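# Seat loose screws head-up in empty cover holes

## Task

Take each loose screw and set it head up into one of the cover's unfilled holes, so that in the end all nine screws sit the same way; then release the grippers.

## Robot and tools

Robot: two arms, left_arm and right_arm, each with six revolute joints and a two-finger parallel gripper. Base positions in the scene frame: left_arm at (+0.022, +0.291, 0) m, right_arm at (-0.033, -0.285, 0) m, both almost unrotated. The scene frame origin lies on the table top midway between the arms; +z is up, +x reaches out over the table, and left_arm is on the +y side. The names left and right do not tell you which side of a picture an arm appears on. Each gripper's fingers point along its own +z and close along its own y. The reported end effector point sits between the finger pads, roughly 1 cm short of the tips.

Joint row layout. Every command row is a flat list of 14 numbers: seven for left_arm, then seven for right_arm. Within each arm the order is fixed: wrist roll (joint6), shoulder (joint2), wrist yaw (joint5), wrist pitch (joint4), elbow (joint3), waist (joint1), then gripper opening. The six joint values are absolute target angles in radians, in the same form shown on the Joint positions line. Stated ranges: waist -2.618 to 3.054, shoulder 0.000 to 3.142, elbow 0.000 to 3.142, wrist pitch -1.571 to 1.571, wrist yaw -1.571 to 1.571, wrist roll -2.094 to 2.094. True ends can be off by up to 0.036 rad; a target more than 0.036 past an end (and beyond the current angle) makes the call fail, and a target past the real end is clipped, reported as "joint sent to its limit". Opening is a unitless value in [-1, 1]: +1 fully open, -1 closed. Both arms must always be given, even if one stays put; to keep a joint still, repeat its value from the "Joint targets" line.

Tools.
execute_actions(actions): a list of up to 15 actions; each action is a list of up to 15 rows of 14 numbers, one row per 1/30 s control step; if fewer than 15 rows are given, the last row repeats. An empty list just reports state and images.
move(target, speed, blocking): target is one 14-number row of absolute angles and openings. All joints follow paths that finish together, so the hand traces a curve and does not avoid obstacles or the other arm. speed (rad/s, 0.01 to 2, default 0.5) caps the joint with the longest way to go; a path lasts 0.5 to 10 s. Finger values are applied at once. blocking=false returns after 0.5 s while motion continues; then use wait or stop before issuing further motion. The extra "move:" line reports the ending (done, off_target, moving, held, fault), limits=held or limits=none, and each arm's joint furthest from its target.
wait(seconds): 0 to 10 s, arms keep their last command; returns early if a running move ends.
stop(): brakes a running move; faster motion needs more braking room; fingers continue.
zoom_image(camera, region): camera is cam_high, cam_low, cam_left_wrist or cam_right_wrist (each 504x504); region is [x0, y0, x1, y1] in pixels from the top-left, at most 504 by 504.
read_manual(section): only licence texts, section "licences".
finished_scene(scene): pass the current scene number to end it irreversibly; the screws must already be seated and stay that way.

Motion limits. Each step, a joint's target is held within a set lead of its measured angle (rad): waist 0.202, shoulder 0.258, elbow 0.238, wrist pitch 0.573, wrist yaw and roll 0.522. Targets implying more than 70 mm of hand travel in one step are scaled back. Large moves therefore span several actions; an unfinished move may not complete on its own, so resend the rest.

Results. The state line gives each gripper's position (m) and quat_wxyz in the scene frame; it is less accurate at long reach. Joint positions and Joint velocities list each arm's joints in the row order, then finger gap in m (0.094 when fully open). grip_measured shows the opening on the command scale; readings may be off by about 1 mm. Joint targets shows what joints are currently driven toward. Step readings list joint angles at some steps, with HELD where a step was blocked. "joint command not followed" means a clearance check altered joint targets. Torques include offsets and friction. Camera calibration (K, distortion, T_world_to_cam) is given for each camera and may be slightly off.

Gripping. To hold a screw, command an opening about 0.03 below grip_measured; smaller margins grip more gently. Pad force tops out around 50 to 62 N, less on thin parts, with a brief spike at first contact.

Cautions. Keep screws and the cover on the table; knocking anything off fails. Avoid drops, slips, slams and hard presses; faster moves and targets set deeper past contact push harder. Never let the arms collide or press on each other. Expect occasional brief tugs on held parts or shoves on loose ones. Holding loads heats motors: MOTOR HOT at 75 °C, a 10 s stop at 90 °C, and at 100 °C the arm goes limp and falls. FAULT lines report any arm stop. The robot keeps holding its last command while you compose replies.

Each tool is called after "Emit:" as name(argument=value, ...), one argument or row to a line, values as JSON.

## Session

Emit:
execute_actions(
  actions=[],
)

Scene clock: 0.00 s.
left_arm: end_effector_position=(+0.3221, +0.2268, +0.2321) grip_measured=+1.000 end_effector_quat_wxyz=(+0.726, -0.121, +0.676, -0.035) | right_arm: end_effector_position=(+0.2049, -0.0861, +0.2983) grip_measured=+1.000 end_effector_quat_wxyz=(+0.507, -0.110, +0.756, +0.400)
Joint names: [wrist roll, shoulder, wrist yaw, wrist pitch, elbow, waist]
Joint positions: left_arm=[-0.172  0.881 -0.745  0.75   0.208 -0.616  0.094] | right_arm=[ 0.476  0.711 -0.271 -0.132  0.668  0.546  0.094]
Joint velocities: left_arm=[ 0.051 -0.017  0.037 -0.081  0.002  0.012  0.   ] | right_arm=[-0.051 -0.007  0.022  0.022  0.007  0.007  0.   ]
Joint torques (N m, as the arm reports them, + toward a larger angle): no reading
Motor temperatures (°C, as the motors report them): left_arm=[17 16 19 19 17 18] | right_arm=[18 19 16 20 18 17]
Joint targets: left_arm=[-0.170 0.876 -0.745 0.734 0.211 -0.616] | right_arm=[0.472 0.704 -0.271 -0.139 0.672 0.546]
camera_calibration (this result's frames):
cam_left_wrist: T_world_to_cam=[[0.0276362, -0.942863, 0.332032, 0.125984], [-0.383102, -0.316787, -0.867686, 0.439656], [0.923293, -0.103223, -0.369968, -0.0642818], [0, 0, 0, 1]] pos_world=[0.224302, 0.251428, 0.31587]
cam_right_wrist: T_world_to_cam=[[0.507027, -0.580724, -0.636932, 0.0362775], [-0.858871, -0.278193, -0.430057, 0.286549], [0.072554, 0.765093, -0.639819, 0.331618], [0, 0, 0, 1]] pos_world=[0.203655, -0.152935, 0.358514]

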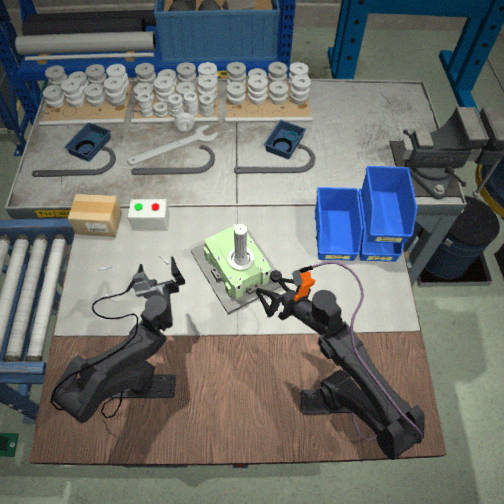

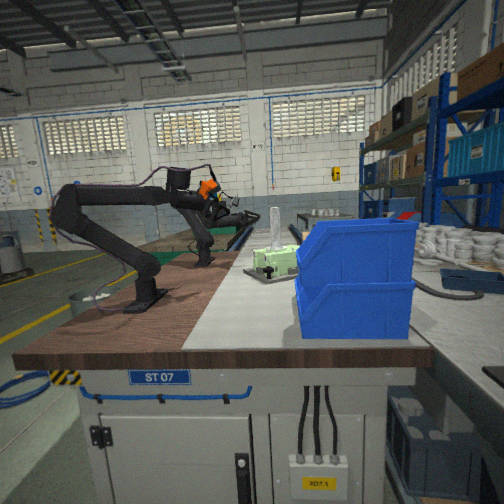

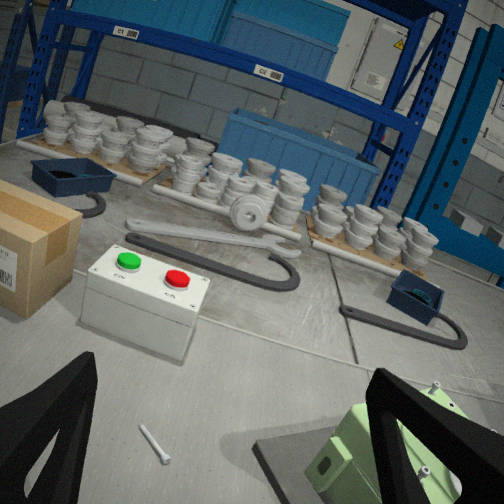

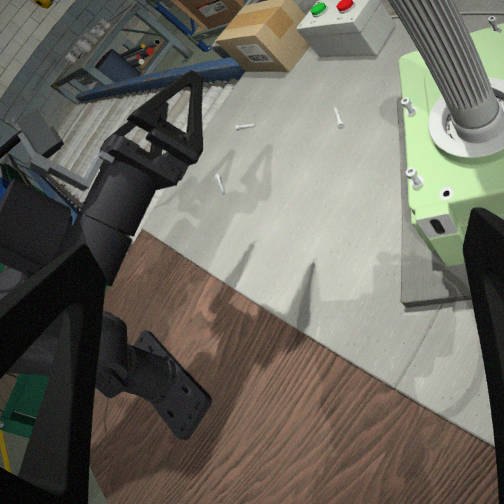

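Emit:
move(
  target=[0,1.5,0,-1.25,1.55,0.0,0,0,1.35,0,-1.0,1.5,0.5,0],
  speed=1,
)

Emit:
zoom_image(
  camera="cam_high",
  region=[170,210,310,330],
)

Scene clock: 4.07 s.
left_arm: end_effector_position=(+0.3532, +0.2894, +0.2197) grip_measured=+0.002 end_effector_quat_wxyz=(+0.186, +0.001, +0.983, +0.002) | right_arm: end_effector_position=(+0.2793, -0.1085, +0.2840) grip_measured=+0.002 end_effector_quat_wxyz=(+0.343, -0.231, +0.905, +0.097)
Joint names: [wrist roll, shoulder, wrist yaw, wrist pitch, elbow, waist]
Joint positions: left_arm=[-0.008  1.488 -0.007 -1.235  1.526 -0.008  0.047] | right_arm=[ 0.011  1.336 -0.013 -0.984  1.478  0.513  0.047]
Joint velocities: left_arm=[ 0.007 -0.007 -0.007 -0.037 -0.007  0.007 -0.001] | right_arm=[-0.022 -0.017  0.066  0.022  0.017 -0.007 -0.001]
Joint torques (N m, as the arm reports them, + toward a larger angle): left_arm=[ 0.04 -5.69  0.04  0.98  8.35  0.65] | right_arm=[-0.09 -3.89  0.09  1.15  8.62 -1.13]
Motor temperatures (°C, as the motors report them): left_arm=[17 16 19 19 17 18] | right_arm=[18 19 16 20 18 17]
Joint targets: left_arm=[-0.000 1.500 0.000 -1.250 1.550 0.000] | right_arm=[0.000 1.350 0.000 -1.000 1.500 0.500]
move: off_target (left_arm, right_arm); limits=none; left_arm: farthest joint: the elbow, 0.024 radians from its target (1.342 radians at the start); right_arm: farthest joint: the elbow, 0.022 radians from its target (0.832 radians at the start)
camera_calibration (this result's frames):
cam_left_wrist: T_world_to_cam=[[0.0828553, -0.990491, 0.109828, 0.231399], [-0.990857, -0.0701045, 0.115271, 0.387935], [-0.106475, -0.118374, -0.987244, 0.412587], [0, 0, 0, 1]] pos_world=[0.409146, 0.305234, 0.337192]
cam_right_wrist: T_world_to_cam=[[0.383772, -0.910208, -0.155694, -0.161524], [-0.915374, -0.397198, 0.0657537, 0.200102], [-0.121691, 0.117284, -0.985614, 0.416403], [0, 0, 0, 1]] pos_world=[0.295829, -0.116378, 0.372107]

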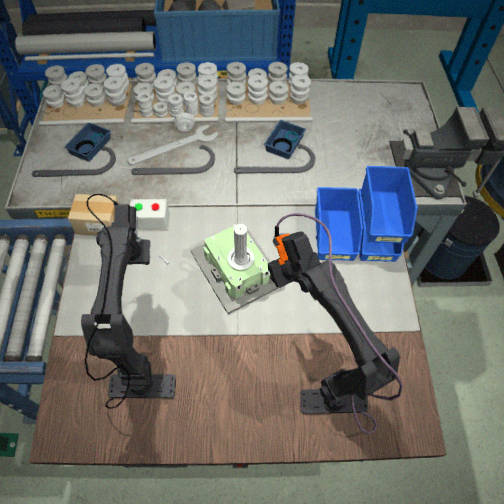

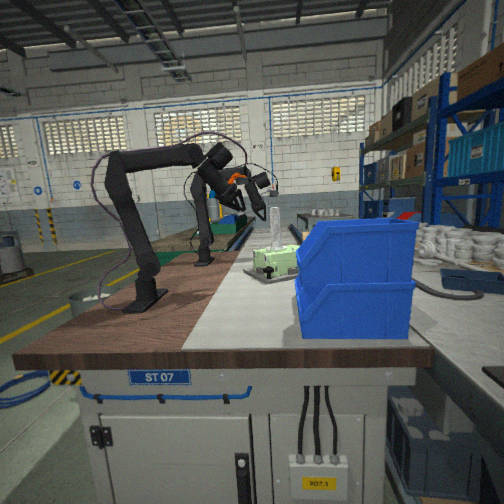

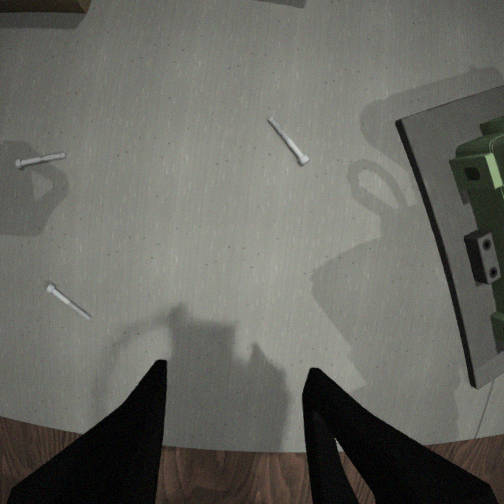

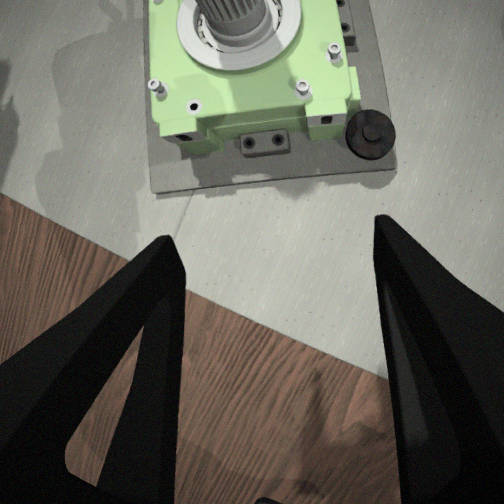

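Region (170, 210, 310, 330) of cam_high's 504x504 image, scaled by 3.600, with more detail than that image has; it fills the top 432 rows of this view, and the rest is white.

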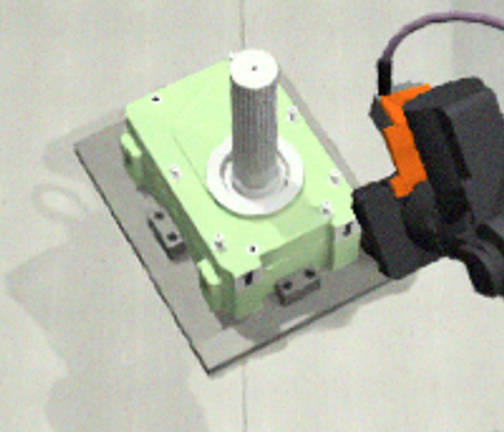

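Emit:
move(
  target=[-0.6,1.82,0,-1.055,1.288,0.434,-0.4,0,1.35,0,-1.0,1.5,0.5,-0.5],
  speed=0.8,
)

Scene clock: 9.83 s.
left_arm: end_effector_position=(+0.3153, +0.4273, +0.0554) grip_measured=-0.398 end_effector_quat_wxyz=(-0.007, -0.490, +0.872, +0.001) | right_arm: end_effector_position=(+0.2793, -0.1085, +0.2840) grip_measured=-0.498 end_effector_quat_wxyz=(+0.343, -0.231, +0.905, +0.097)
Joint names: [wrist roll, shoulder, wrist yaw, wrist pitch, elbow, waist]
Joint positions: left_arm=[-0.592  1.821 -0.002 -1.062  1.298  0.434  0.028] | right_arm=[ 0.011  1.336 -0.013 -0.984  1.478  0.513  0.024]
Joint velocities: left_arm=[ 0.022 -0.007 -0.066  0.081  0.012 -0.012 -0.001] | right_arm=[-0.007  0.002 -0.022 -0.007 -0.012 -0.002 -0.   ]
Joint torques (N m, as the arm reports them, + toward a larger angle): left_arm=[-0.07 -9.36  0.02  0.4   5.22 -0.04] | right_arm=[-0.11 -3.87  0.09  1.16  8.66 -1.12]
Motor temperatures (°C, as the motors report them): left_arm=[17 16 19 19 18 18] | right_arm=[18 19 16 21 19 17]
Joint targets: left_arm=[-0.600 1.820 -0.000 -1.055 1.288 0.434] | right_arm=[-0.000 1.350 -0.000 -1.000 1.500 0.500]
move: off_target (right_arm); limits=none; left_arm: farthest joint: the elbow, 0.010 radians from its target (0.238 radians at the start); right_arm: farthest joint: the elbow, 0.022 radians from its target (0.022 radians at the start)
camera_calibration (this result's frames):
cam_left_wrist: T_world_to_cam=[[0.908438, -0.413124, 0.063785, -0.115269], [-0.391085, -0.786067, 0.478697, 0.475651], [-0.147622, -0.459812, -0.87566, 0.415356], [0, 0, 0, 1]] pos_world=[0.35205, 0.517259, 0.14337]
cam_right_wrist: T_world_to_cam=[[0.384051, -0.910133, -0.155445, -0.161664], [-0.91527, -0.397444, 0.0657248, 0.200054], [-0.121599, 0.117033, -0.985656, 0.416361], [0, 0, 0, 1]] pos_world=[0.29582, -0.116353, 0.37211]

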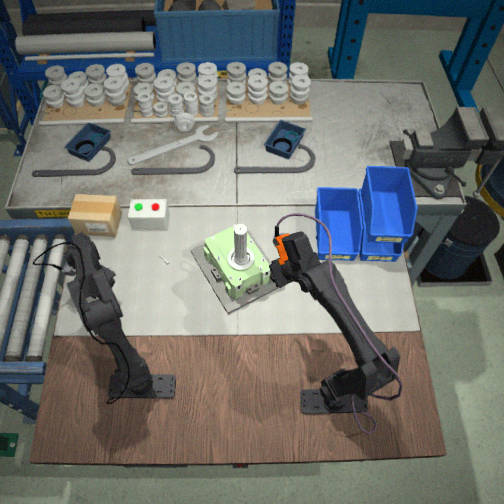

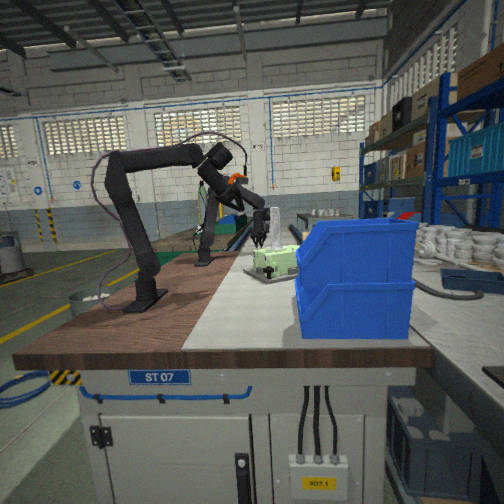

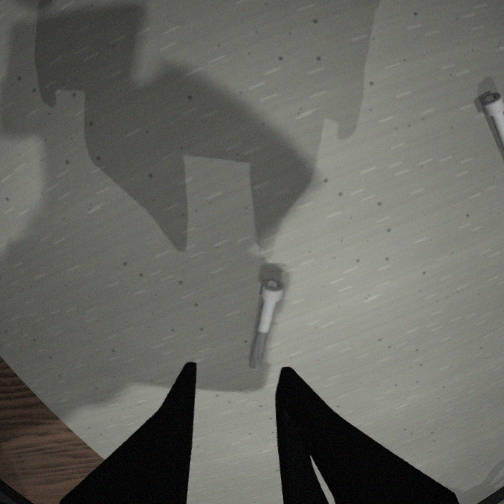

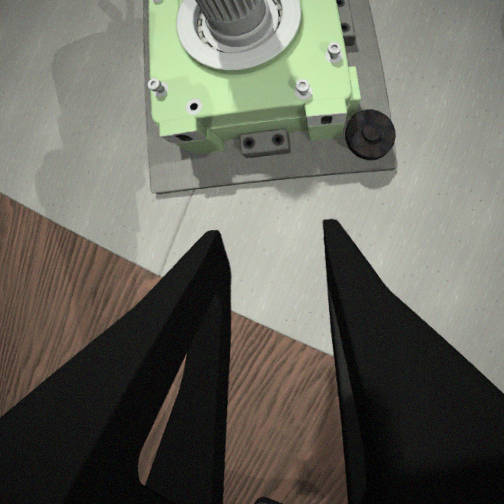

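Emit:
move(
  target=[-0.63,1.84,0,-0.93,1.2,0.37,-0.4,0,1.35,0,-1.0,1.5,0.5,-0.5],
  speed=0.3,
)

Emit:
move(
  target=[-0.63,1.87,0,-0.85,1.14,0.37,-0.4,0,1.35,0,-1.0,1.5,0.5,-0.5],
  speed=0.15,
)

Scene clock: 13.27 s.
left_arm: end_effector_position=(+0.3260, +0.4118, +0.0335) grip_measured=-0.398 end_effector_quat_wxyz=(+0.010, -0.479, +0.878, -0.001) | right_arm: end_effector_position=(+0.2793, -0.1085, +0.2840) grip_measured=-0.498 end_effector_quat_wxyz=(+0.343, -0.231, +0.905, +0.097)
Joint names: [wrist roll, shoulder, wrist yaw, wrist pitch, elbow, waist]
Joint positions: left_arm=[-0.622  1.829 -0.001 -0.937  1.216  0.378  0.028] | right_arm=[ 0.011  1.336 -0.013 -0.984  1.478  0.513  0.024]
Joint velocities: left_arm=[-0.051  0.002  0.022 -0.022  0.017 -0.002 -0.002] | right_arm=[ 0.007 -0.012 -0.037 -0.037 -0.007 -0.012 -0.001]
Joint torques (N m, as the arm reports them, + toward a larger angle): left_arm=[-0.11 -8.58  0.02  0.45  4.89 -0.35] | right_arm=[-0.12 -3.9   0.11  1.16  8.61 -1.1 ]
Motor temperatures (°C, as the motors report them): left_arm=[17 17 19 19 18 18] | right_arm=[18 19 16 21 19 17]
Joint targets: left_arm=[-0.630 1.840 0.000 -0.930 1.200 0.370] | right_arm=[0.000 1.350 -0.000 -1.000 1.500 0.500]
move: off_target (right_arm); limits=none; left_arm: farthest joint: the elbow, 0.016 radians from its target (0.098 radians at the start); right_arm: farthest joint: the elbow, 0.022 radians from its target (0.022 radians at the start)
camera_calibration (this result's frames):
cam_left_wrist: T_world_to_cam=[[0.895022, -0.437158, 0.0884775, -0.116572], [-0.426755, -0.781666, 0.454839, 0.488726], [-0.129677, -0.444849, -0.886168, 0.379047], [0, 0, 0, 1]] pos_world=[0.362054, 0.499679, 0.123922]
cam_right_wrist: T_world_to_cam=[[0.384051, -0.910133, -0.155445, -0.161664], [-0.91527, -0.397444, 0.0657248, 0.200054], [-0.121599, 0.117033, -0.985656, 0.416361], [0, 0, 0, 1]] pos_world=[0.29582, -0.116353, 0.37211]

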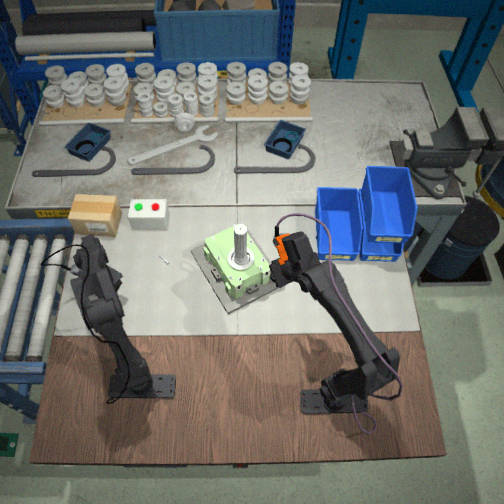

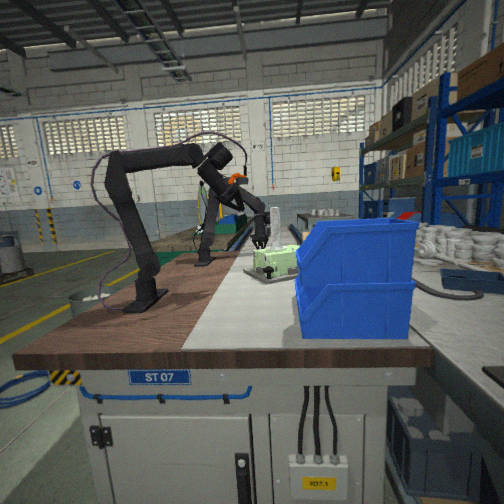

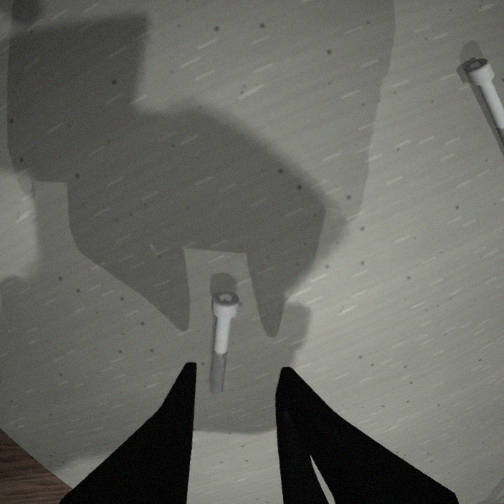

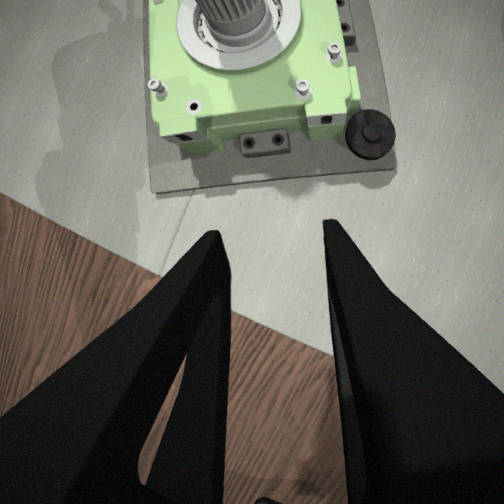

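Scene clock: 14.10 s.
left_arm: end_effector_position=(+0.3241, +0.4110, +0.0173) grip_measured=-0.399 end_effector_quat_wxyz=(+0.009, -0.479, +0.878, -0.001) | right_arm: end_effector_position=(+0.2793, -0.1085, +0.2840) grip_measured=-0.498 end_effector_quat_wxyz=(+0.343, -0.231, +0.905, +0.097)
Joint names: [wrist roll, shoulder, wrist yaw, wrist pitch, elbow, waist]
Joint positions: left_arm=[-0.623  1.849 -0.    -0.875  1.172  0.378  0.028] | right_arm=[ 0.011  1.336 -0.013 -0.984  1.478  0.513  0.024]
Joint velocities: left_arm=[ 0.051  0.017  0.051 -0.007 -0.017 -0.012 -0.002] | right_arm=[-0.022 -0.022 -0.066 -0.007 -0.027  0.007  0.001]
Joint torques (N m, as the arm reports them, + toward a larger angle): left_arm=[-0.08 -7.5   0.01  0.67  3.51 -0.39] | right_arm=[-0.12 -3.92  0.1   1.16  8.65 -1.1 ]
Motor temperatures (°C, as the motors report them): left_arm=[17 17 19 19 18 18] | right_arm=[18 19 16 21 19 17]
Joint targets: left_arm=[-0.630 1.870 -0.000 -0.850 1.140 0.370] | right_arm=[0.000 1.350 -0.000 -1.000 1.500 0.500]
move: off_target (left_arm, right_arm); limits=none; left_arm: farthest joint: the elbow, 0.032 radians from its target (0.076 radians at the start); right_arm: farthest joint: the elbow, 0.022 radians from its target (0.022 radians at the start)
camera_calibration (this result's frames):
cam_left_wrist: T_world_to_cam=[[0.895391, -0.436706, 0.0869676, -0.114067], [-0.425395, -0.781214, 0.456885, 0.493985], [-0.131584, -0.446086, -0.885264, 0.36516], [0, 0, 0, 1]] pos_world=[0.360323, 0.498987, 0.107489]
cam_right_wrist: T_world_to_cam=[[0.384051, -0.910133, -0.155445, -0.161664], [-0.91527, -0.397444, 0.0657248, 0.200054], [-0.121599, 0.117033, -0.985656, 0.416361], [0, 0, 0, 1]] pos_world=[0.29582, -0.116353, 0.37211]

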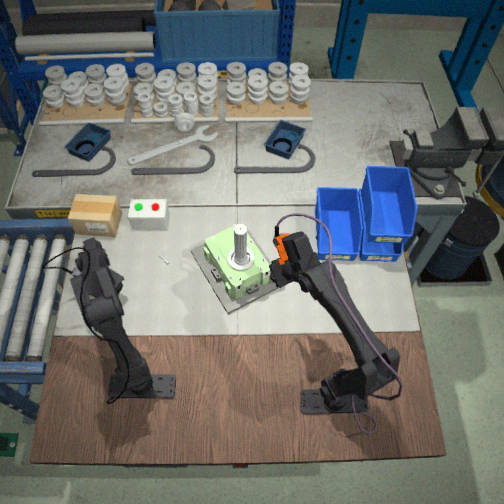

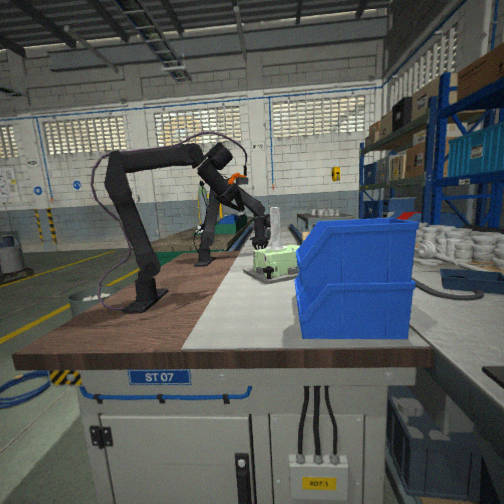

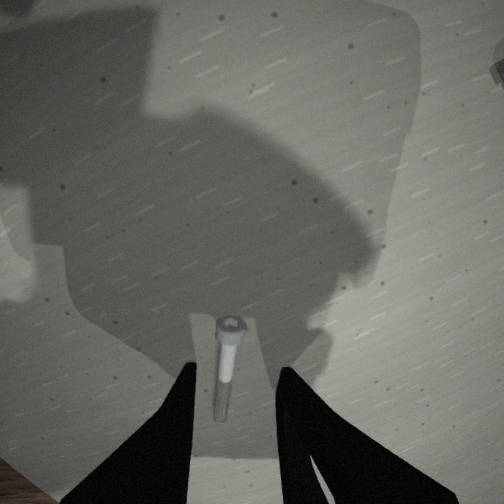

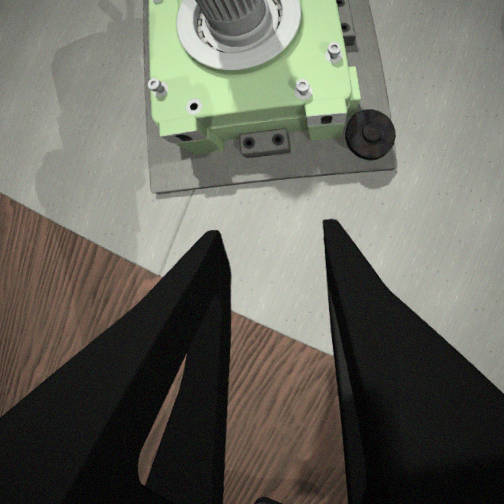

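Emit:
execute_actions(
  actions=[
    [[-0.63,1.86,0,-0.87,1.16,0.375,-0.8,0,1.35,0,-1.0,1.5,0.5,-0.5]],
    [[-0.63,1.86,0,-0.87,1.16,0.375,-0.95,0,1.35,0,-1.0,1.5,0.5,-0.5]],
  ],
)

Emit:
move(
  target=[-0.63,1.65,0,-0.87,1.16,0.375,-0.95,0,1.35,0,-1.1,1.55,0.6,-0.5],
)

Scene clock: 16.37 s.
left_arm: end_effector_position=(+0.3252, +0.4106, +0.0173) grip_measured=-0.931 end_effector_quat_wxyz=(+0.011, -0.479, +0.878, -0.003) | right_arm: end_effector_position=(+0.2792, -0.1085, +0.2840) grip_measured=-0.498 end_effector_quat_wxyz=(+0.343, -0.231, +0.905, +0.097)
Joint names: [wrist roll, shoulder, wrist yaw, wrist pitch, elbow, waist]
Joint positions: left_arm=[-0.623  1.849  0.004 -0.872  1.172  0.378  0.003] | right_arm=[ 0.011  1.336 -0.013 -0.984  1.478  0.513  0.024]
Joint velocities: left_arm=[ 0.022 -0.017 -0.051 -0.081 -0.007  0.002 -0.001] | right_arm=[-0.066 -0.002 -0.022 -0.007 -0.002 -0.012  0.   ]
Joint torques (N m, as the arm reports them, + toward a larger angle): left_arm=[-0.11 -8.67 -0.08  0.42  5.15 -0.1 ] | right_arm=[-0.11 -3.89  0.1   1.16  8.62 -1.12]
Motor temperatures (°C, as the motors report them): left_arm=[17 17 19 19 18 18] | right_arm=[18 19 16 21 20 17]
Joint targets: left_arm=[-0.630 1.860 0.000 -0.870 1.160 0.375] | right_arm=[0.000 1.350 -0.000 -1.000 1.500 0.500]
Step readings (joint positions; steps 1 to 15: 1st action; 16 to 30: 2nd action):
0: left_arm=[-0.623 1.849 -0.000 -0.875 1.172 0.378] | right_arm=[0.011 1.336 -0.013 -0.984 1.478 0.513]
1: left_arm=[-0.623 1.849 0.003 -0.874 1.172 0.378] | right_arm=[0.011 1.336 -0.013 -0.984 1.478 0.513]
2: left_arm=[-0.623 1.849 0.004 -0.872 1.172 0.378] | right_arm=[0.011 1.336 -0.013 -0.984 1.478 0.513]
4: left_arm=[-0.623 1.849 0.004 -0.872 1.172 0.378] | right_arm=[0.011 1.336 -0.013 -0.984 1.478 0.513]
8: left_arm=[-0.623 1.849 0.004 -0.872 1.172 0.378] | right_arm=[0.011 1.336 -0.013 -0.984 1.478 0.513]
15: left_arm=[-0.623 1.849 0.004 -0.872 1.172 0.378] | right_arm=[0.011 1.336 -0.013 -0.984 1.478 0.513]
16: left_arm=[-0.623 1.849 0.004 -0.872 1.172 0.378] | right_arm=[0.011 1.336 -0.013 -0.984 1.478 0.513]
17: left_arm=[-0.623 1.849 0.004 -0.872 1.172 0.378] | right_arm=[0.011 1.336 -0.013 -0.984 1.478 0.513]
19: left_arm=[-0.623 1.849 0.004 -0.872 1.172 0.378] | right_arm=[0.011 1.336 -0.013 -0.984 1.478 0.513]
23: left_arm=[-0.623 1.849 0.004 -0.872 1.172 0.378] | right_arm=[0.011 1.336 -0.013 -0.984 1.478 0.513]
30: Joint positions above
camera_calibration (this result's frames):
cam_left_wrist: T_world_to_cam=[[0.895262, -0.435859, 0.0923687, -0.115592], [-0.427029, -0.780289, 0.456941, 0.494283], [-0.127088, -0.448526, -0.884688, 0.364676], [0, 0, 0, 1]] pos_world=[0.360904, 0.498869, 0.107443]
cam_right_wrist: T_world_to_cam=[[0.383999, -0.910161, -0.155406, -0.161681], [-0.915248, -0.397432, 0.0661037, 0.199876], [-0.121928, 0.116851, -0.985637, 0.416362], [0, 0, 0, 1]] pos_world=[0.295788, -0.116371, 0.372043]

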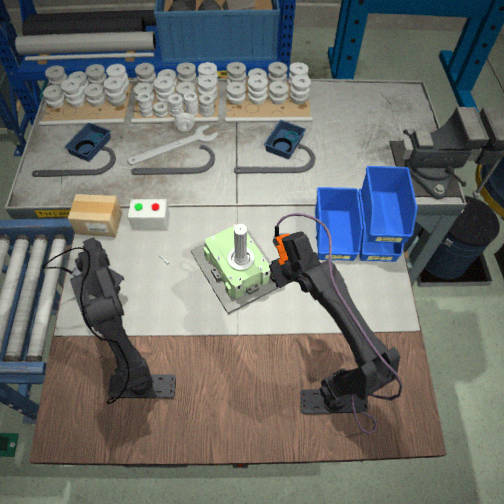

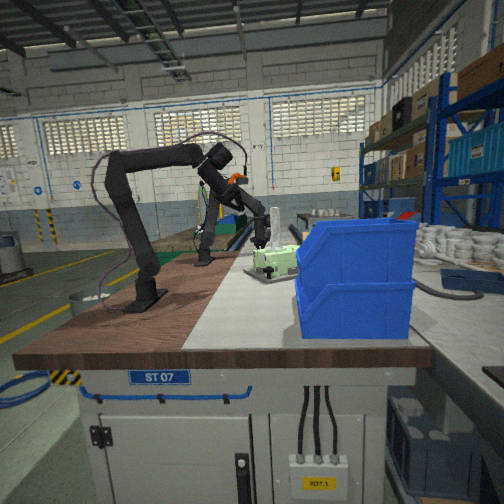

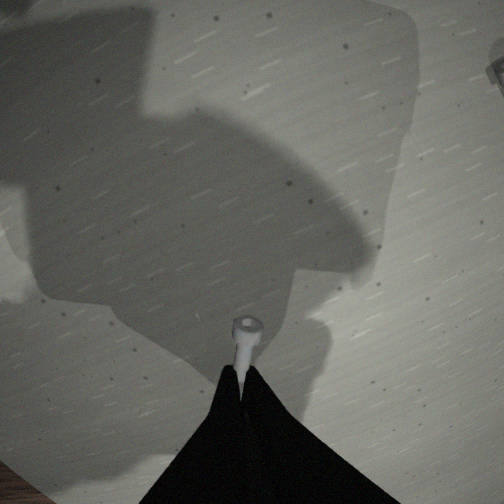

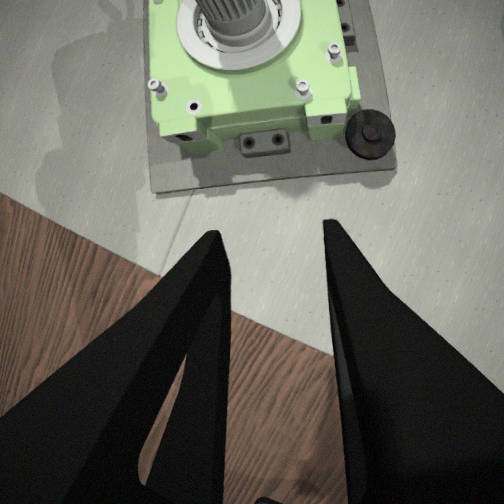

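Scene clock: 17.43 s.
left_arm: end_effector_position=(+0.3387, +0.4159, +0.0788) grip_measured=-0.931 end_effector_quat_wxyz=(+0.109, -0.476, +0.873, -0.016) | right_arm: end_effector_position=(+0.2532, -0.0933, +0.2883) grip_measured=-0.498 end_effector_quat_wxyz=(+0.318, -0.267, +0.904, +0.103)
Joint names: [wrist roll, shoulder, wrist yaw, wrist pitch, elbow, waist]
Joint positions: left_arm=[-0.623  1.654  0.004 -0.869  1.172  0.378  0.003] | right_arm=[ 0.01   1.336 -0.012 -1.084  1.53   0.589  0.024]
Joint velocities: left_arm=[-0.037  0.007 -0.007  0.037 -0.007  0.007 -0.001] | right_arm=[ 0.051 -0.017  0.037 -0.007  0.002 -0.007 -0.001]
Joint torques (N m, as the arm reports them, + toward a larger angle): left_arm=[-0.09 -8.43 -0.03  0.81  5.68 -0.15] | right_arm=[-0.11 -3.64  0.1   1.1   8.28  0.94]
Motor temperatures (°C, as the motors report them): left_arm=[17 17 19 19 18 18] | right_arm=[18 19 16 21 20 17]
Joint targets: left_arm=[-0.630 1.650 0.000 -0.870 1.160 0.375] | right_arm=[-0.000 1.350 0.000 -1.100 1.550 0.600]
move: done; limits=none; left_arm: farthest joint: the elbow, 0.012 radians from its target (0.012 radians at the start); right_arm: farthest joint: the elbow, 0.020 radians from its target (0.072 radians at the start)
camera_calibration (this result's frames):
cam_left_wrist: T_world_to_cam=[[0.866131, -0.447348, 0.222928, -0.126691], [-0.498219, -0.808364, 0.31357, 0.523194], [0.0399317, -0.38266, -0.923026, 0.342252], [0, 0, 0, 1]] pos_world=[0.356729, 0.497222, 0.180092]
cam_right_wrist: T_world_to_cam=[[0.445585, -0.88263, -0.14973, -0.151864], [-0.879077, -0.463015, 0.113319, 0.152892], [-0.169346, 0.0811309, -0.982212, 0.423376], [0, 0, 0, 1]] pos_world=[0.27377, -0.0975972, 0.375781]

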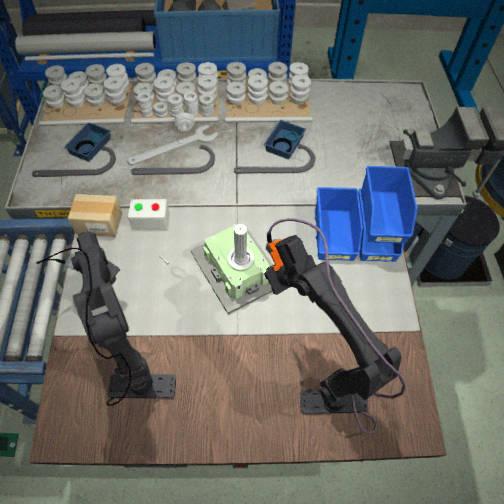

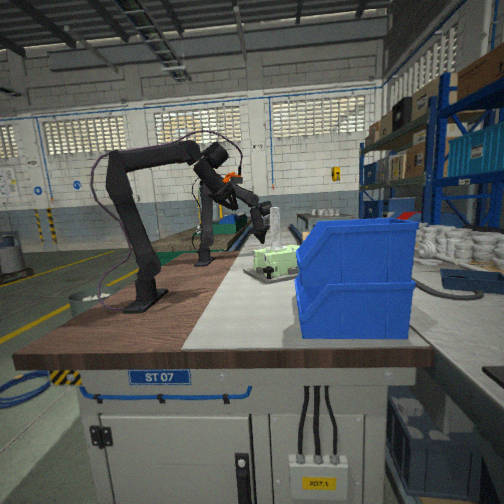

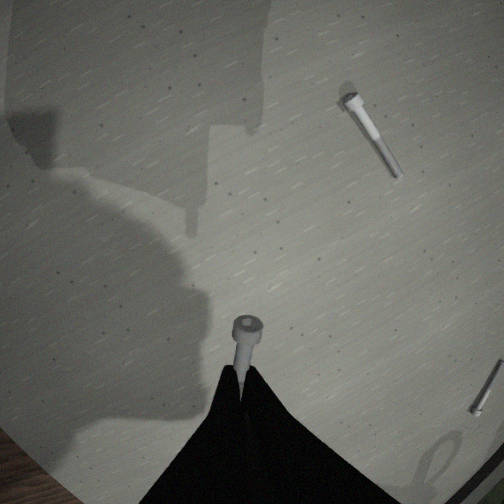

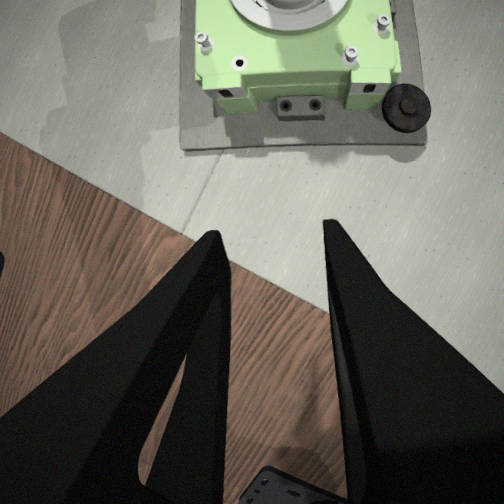

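Emit:
move(
  target=[0,1.0,0,0.4,0.5,-0.3,-0.95,0,1.35,0,-1.1,1.55,0.6,-0.5],
  speed=1,
)

Emit:
move(
  target=[0.008,1.374,0,1.028,0.325,-1.06,-0.95,-0.01,1.42,0,-1.178,1.57,0.766,-0.5],
  speed=0.7,
)

Scene clock: 21.27 s.
left_arm: end_effector_position=(+0.3784, +0.1828, +0.2557) grip_measured=-0.931 end_effector_quat_wxyz=(+0.665, +0.107, +0.732, -0.104) | right_arm: end_effector_position=(+0.2531, -0.0934, +0.2883) grip_measured=-0.498 end_effector_quat_wxyz=(+0.318, -0.267, +0.904, +0.103)
Joint names: [wrist roll, shoulder, wrist yaw, wrist pitch, elbow, waist]
Joint positions: left_arm=[-0.009  1.017  0.007  0.404  0.519 -0.291  0.003] | right_arm=[ 0.01   1.336 -0.012 -1.084  1.53   0.589  0.024]
Joint velocities: left_arm=[-0.081  0.002  0.051 -0.007  0.007  0.007 -0.   ] | right_arm=[-0.007 -0.002 -0.022 -0.051 -0.002 -0.012 -0.001]
Joint torques (N m, as the arm reports them, + toward a larger angle): left_arm=[ 0.08 -4.   -0.06  2.17  6.23 -0.51] | right_arm=[-0.11 -3.68  0.11  1.1   8.31  1.  ]
Motor temperatures (°C, as the motors report them): left_arm=[17 17 19 19 18 18] | right_arm=[18 19 16 21 20 17]
Joint targets: left_arm=[0.000 1.000 0.000 0.400 0.500 -0.300] | right_arm=[-0.000 1.350 -0.000 -1.100 1.550 0.600]
move: done; limits=none; left_arm: farthest joint: the elbow, 0.019 radians from its target (0.640 radians at the start); right_arm: farthest joint: the elbow, 0.020 radians from its target (0.020 radians at the start)
camera_calibration (this result's frames):
cam_left_wrist: T_world_to_cam=[[-0.352158, -0.926202, 0.134665, 0.266266], [-0.547996, 0.087403, -0.831902, 0.44705], [0.758739, -0.366757, -0.538335, 0.041399], [0, 0, 0, 1]] pos_world=[0.307339, 0.222726, 0.358332]
cam_right_wrist: T_world_to_cam=[[0.445537, -0.882661, -0.149687, -0.151884], [-0.879041, -0.462991, 0.113696, 0.152711], [-0.169659, 0.0809254, -0.982175, 0.42336], [0, 0, 0, 1]] pos_world=[0.273736, -0.0976193, 0.375715]

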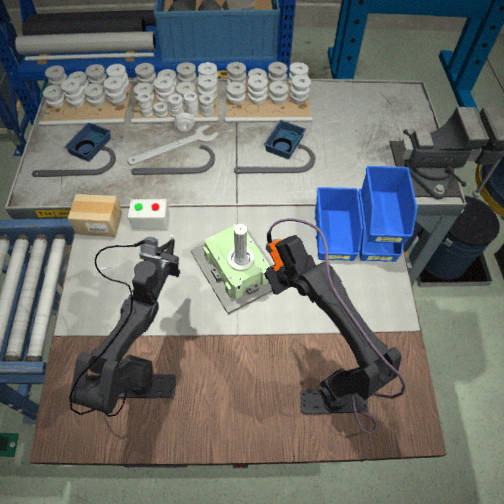

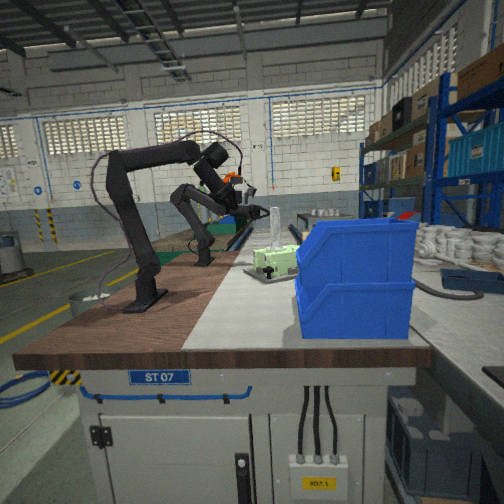

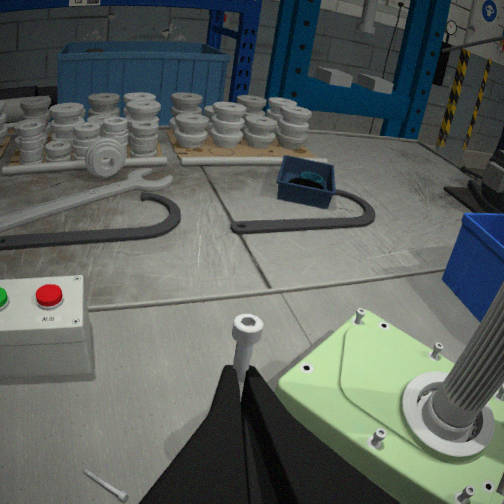

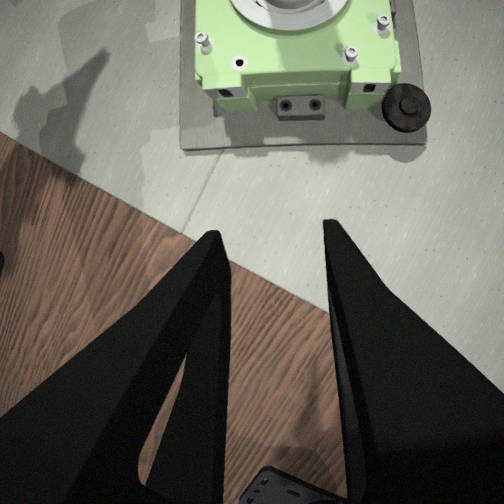

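Scene clock: 23.20 s.
left_arm: end_effector_position=(+0.2164, -0.0511, +0.2007) grip_measured=-0.931 end_effector_quat_wxyz=(+0.613, +0.355, +0.608, -0.358) | right_arm: end_effector_position=(+0.2150, -0.0512, +0.2614) grip_measured=-0.498 end_effector_quat_wxyz=(+0.251, -0.352, +0.896, +0.105)
Joint names: [wrist roll, shoulder, wrist yaw, wrist pitch, elbow, waist]
Joint positions: left_arm=[-0.     1.365  0.003  1.032  0.34  -1.053  0.003] | right_arm=[ 0.001  1.405 -0.012 -1.163  1.548  0.754  0.024]
Joint velocities: left_arm=[-0.037  0.017  0.095 -0.066 -0.002 -0.002 -0.   ] | right_arm=[-0.037 -0.027 -0.095 -0.037 -0.002 -0.012  0.   ]
Joint torques (N m, as the arm reports them, + toward a larger angle): left_arm=[ 0.07 -3.94  0.01  2.13  5.14 -0.39] | right_arm=[-0.1  -4.27  0.1   0.93  8.47  1.04]
Motor temperatures (°C, as the motors report them): left_arm=[17 17 19 20 18 18] | right_arm=[18 19 16 21 20 17]
Joint targets: left_arm=[0.008 1.374 -0.000 1.028 0.325 -1.060] | right_arm=[-0.010 1.420 -0.000 -1.178 1.570 0.766]
move: off_target (right_arm); limits=none; left_arm: farthest joint: the elbow, 0.015 radians from its target (0.194 radians at the start); right_arm: farthest joint: the elbow, 0.022 radians from its target (0.040 radians at the start)
camera_calibration (this result's frames):
cam_left_wrist: T_world_to_cam=[[-0.899434, -0.420631, 0.118689, 0.147509], [-0.2888, 0.368168, -0.883769, 0.301691], [0.328043, -0.829169, -0.452621, 0.101391], [0, 0, 0, 1]] pos_world=[0.186542, 0.0350446, 0.295009]
cam_right_wrist: T_world_to_cam=[[0.578674, -0.805283, -0.129057, -0.131763], [-0.769578, -0.591552, 0.24045, 0.0785484], [-0.269974, -0.0398233, -0.962044, 0.397222], [0, 0, 0, 1]] pos_world=[0.243937, -0.0438224, 0.346253]

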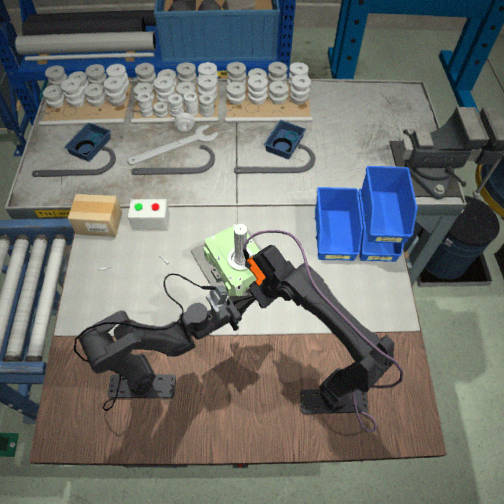

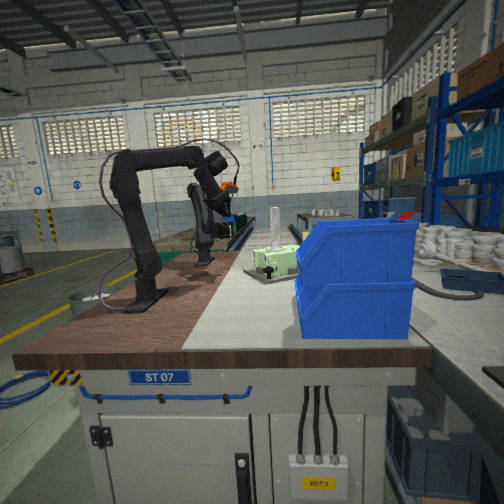

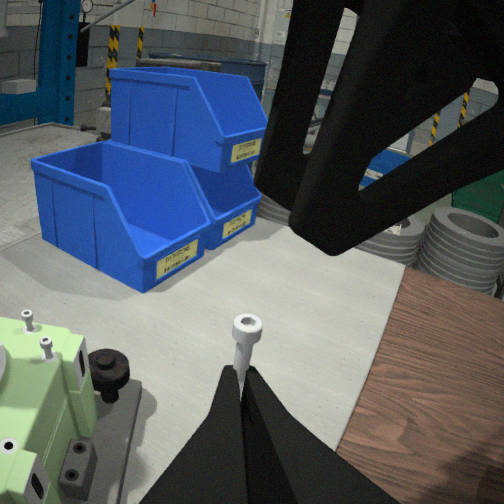

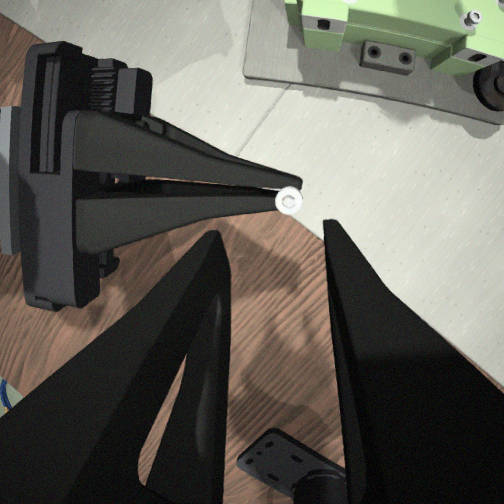

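Emit:
move(
  target=[0.008,1.374,0,1.028,0.325,-1.06,-0.95,-0.01,1.475,0,-1.13,1.51,0.727,-0.5],
  speed=0.15,
)

Scene clock: 26.33 s.
left_arm: end_effector_position=(+0.2164, -0.0511, +0.2015) grip_measured=-0.931 end_effector_quat_wxyz=(+0.614, +0.355, +0.607, -0.359) | right_arm: end_effector_position=(+0.2260, -0.0487, +0.2340) grip_measured=-0.498 end_effector_quat_wxyz=(+0.222, -0.348, +0.906, +0.091)
Joint names: [wrist roll, shoulder, wrist yaw, wrist pitch, elbow, waist]
Joint positions: left_arm=[-0.     1.365  0.003  1.035  0.34  -1.053  0.003] | right_arm=[ 0.     1.467 -0.011 -1.138  1.519  0.739  0.024]
Joint velocities: left_arm=[ 0.022 -0.007  0.007 -0.066 -0.012 -0.012 -0.   ] | right_arm=[ 0.037  0.007 -0.007 -0.022 -0.012 -0.007  0.   ]
Joint torques (N m, as the arm reports them, + toward a larger angle): left_arm=[ 0.04 -3.83 -0.02  2.07  4.94 -0.44] | right_arm=[-0.1  -5.65  0.09  1.01  6.06 -1.04]
Motor temperatures (°C, as the motors report them): left_arm=[17 17 19 20 18 18] | right_arm=[18 19 16 21 20 17]
Joint targets: left_arm=[0.008 1.374 0.000 1.028 0.325 -1.060] | right_arm=[-0.010 1.475 0.000 -1.130 1.510 0.727]
move: done; limits=none; left_arm: farthest joint: the elbow, 0.015 radians from its target (0.015 radians at the start); right_arm: farthest joint: the waist, 0.012 radians from its target (0.027 radians at the start)
camera_calibration (this result's frames):
cam_left_wrist: T_world_to_cam=[[-0.899613, -0.420317, 0.11845, 0.147521], [-0.287468, 0.36582, -0.885177, 0.302234], [0.328723, -0.830367, -0.449924, 0.100989], [0, 0, 0, 1]] pos_world=[0.186397, 0.0353, 0.295494]
cam_right_wrist: T_world_to_cam=[[0.559992, -0.819763, -0.119986, -0.138237], [-0.765718, -0.567403, 0.30287, 0.0807621], [-0.316362, -0.0777294, -0.945449, 0.378665], [0, 0, 0, 1]] pos_world=[0.259048, -0.0380638, 0.316961]

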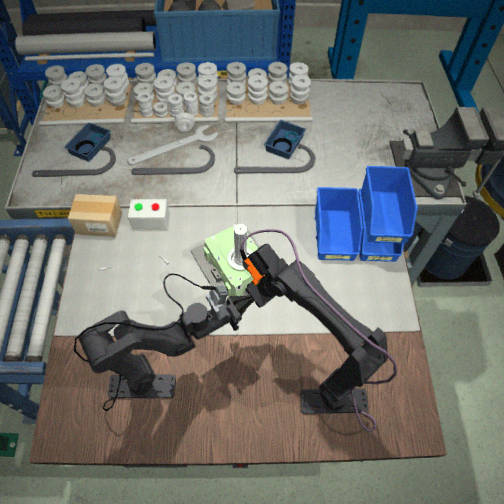

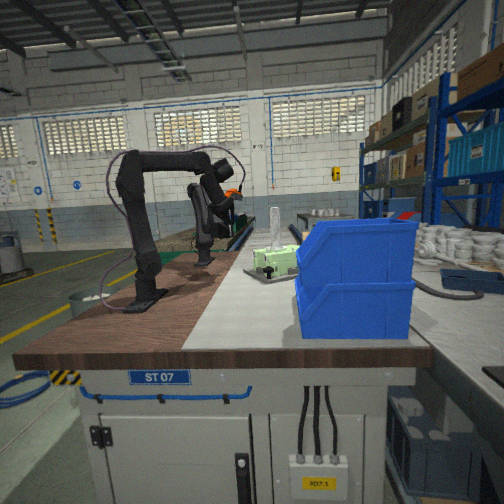

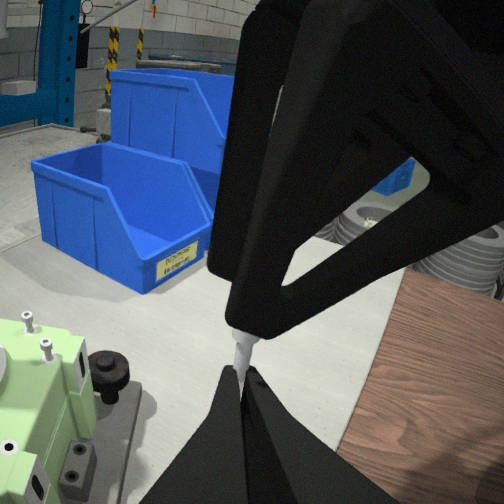

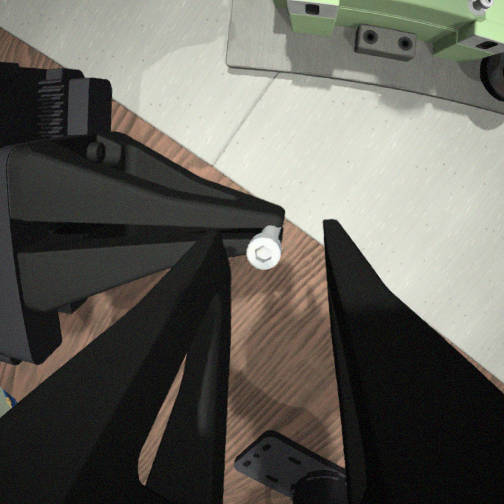

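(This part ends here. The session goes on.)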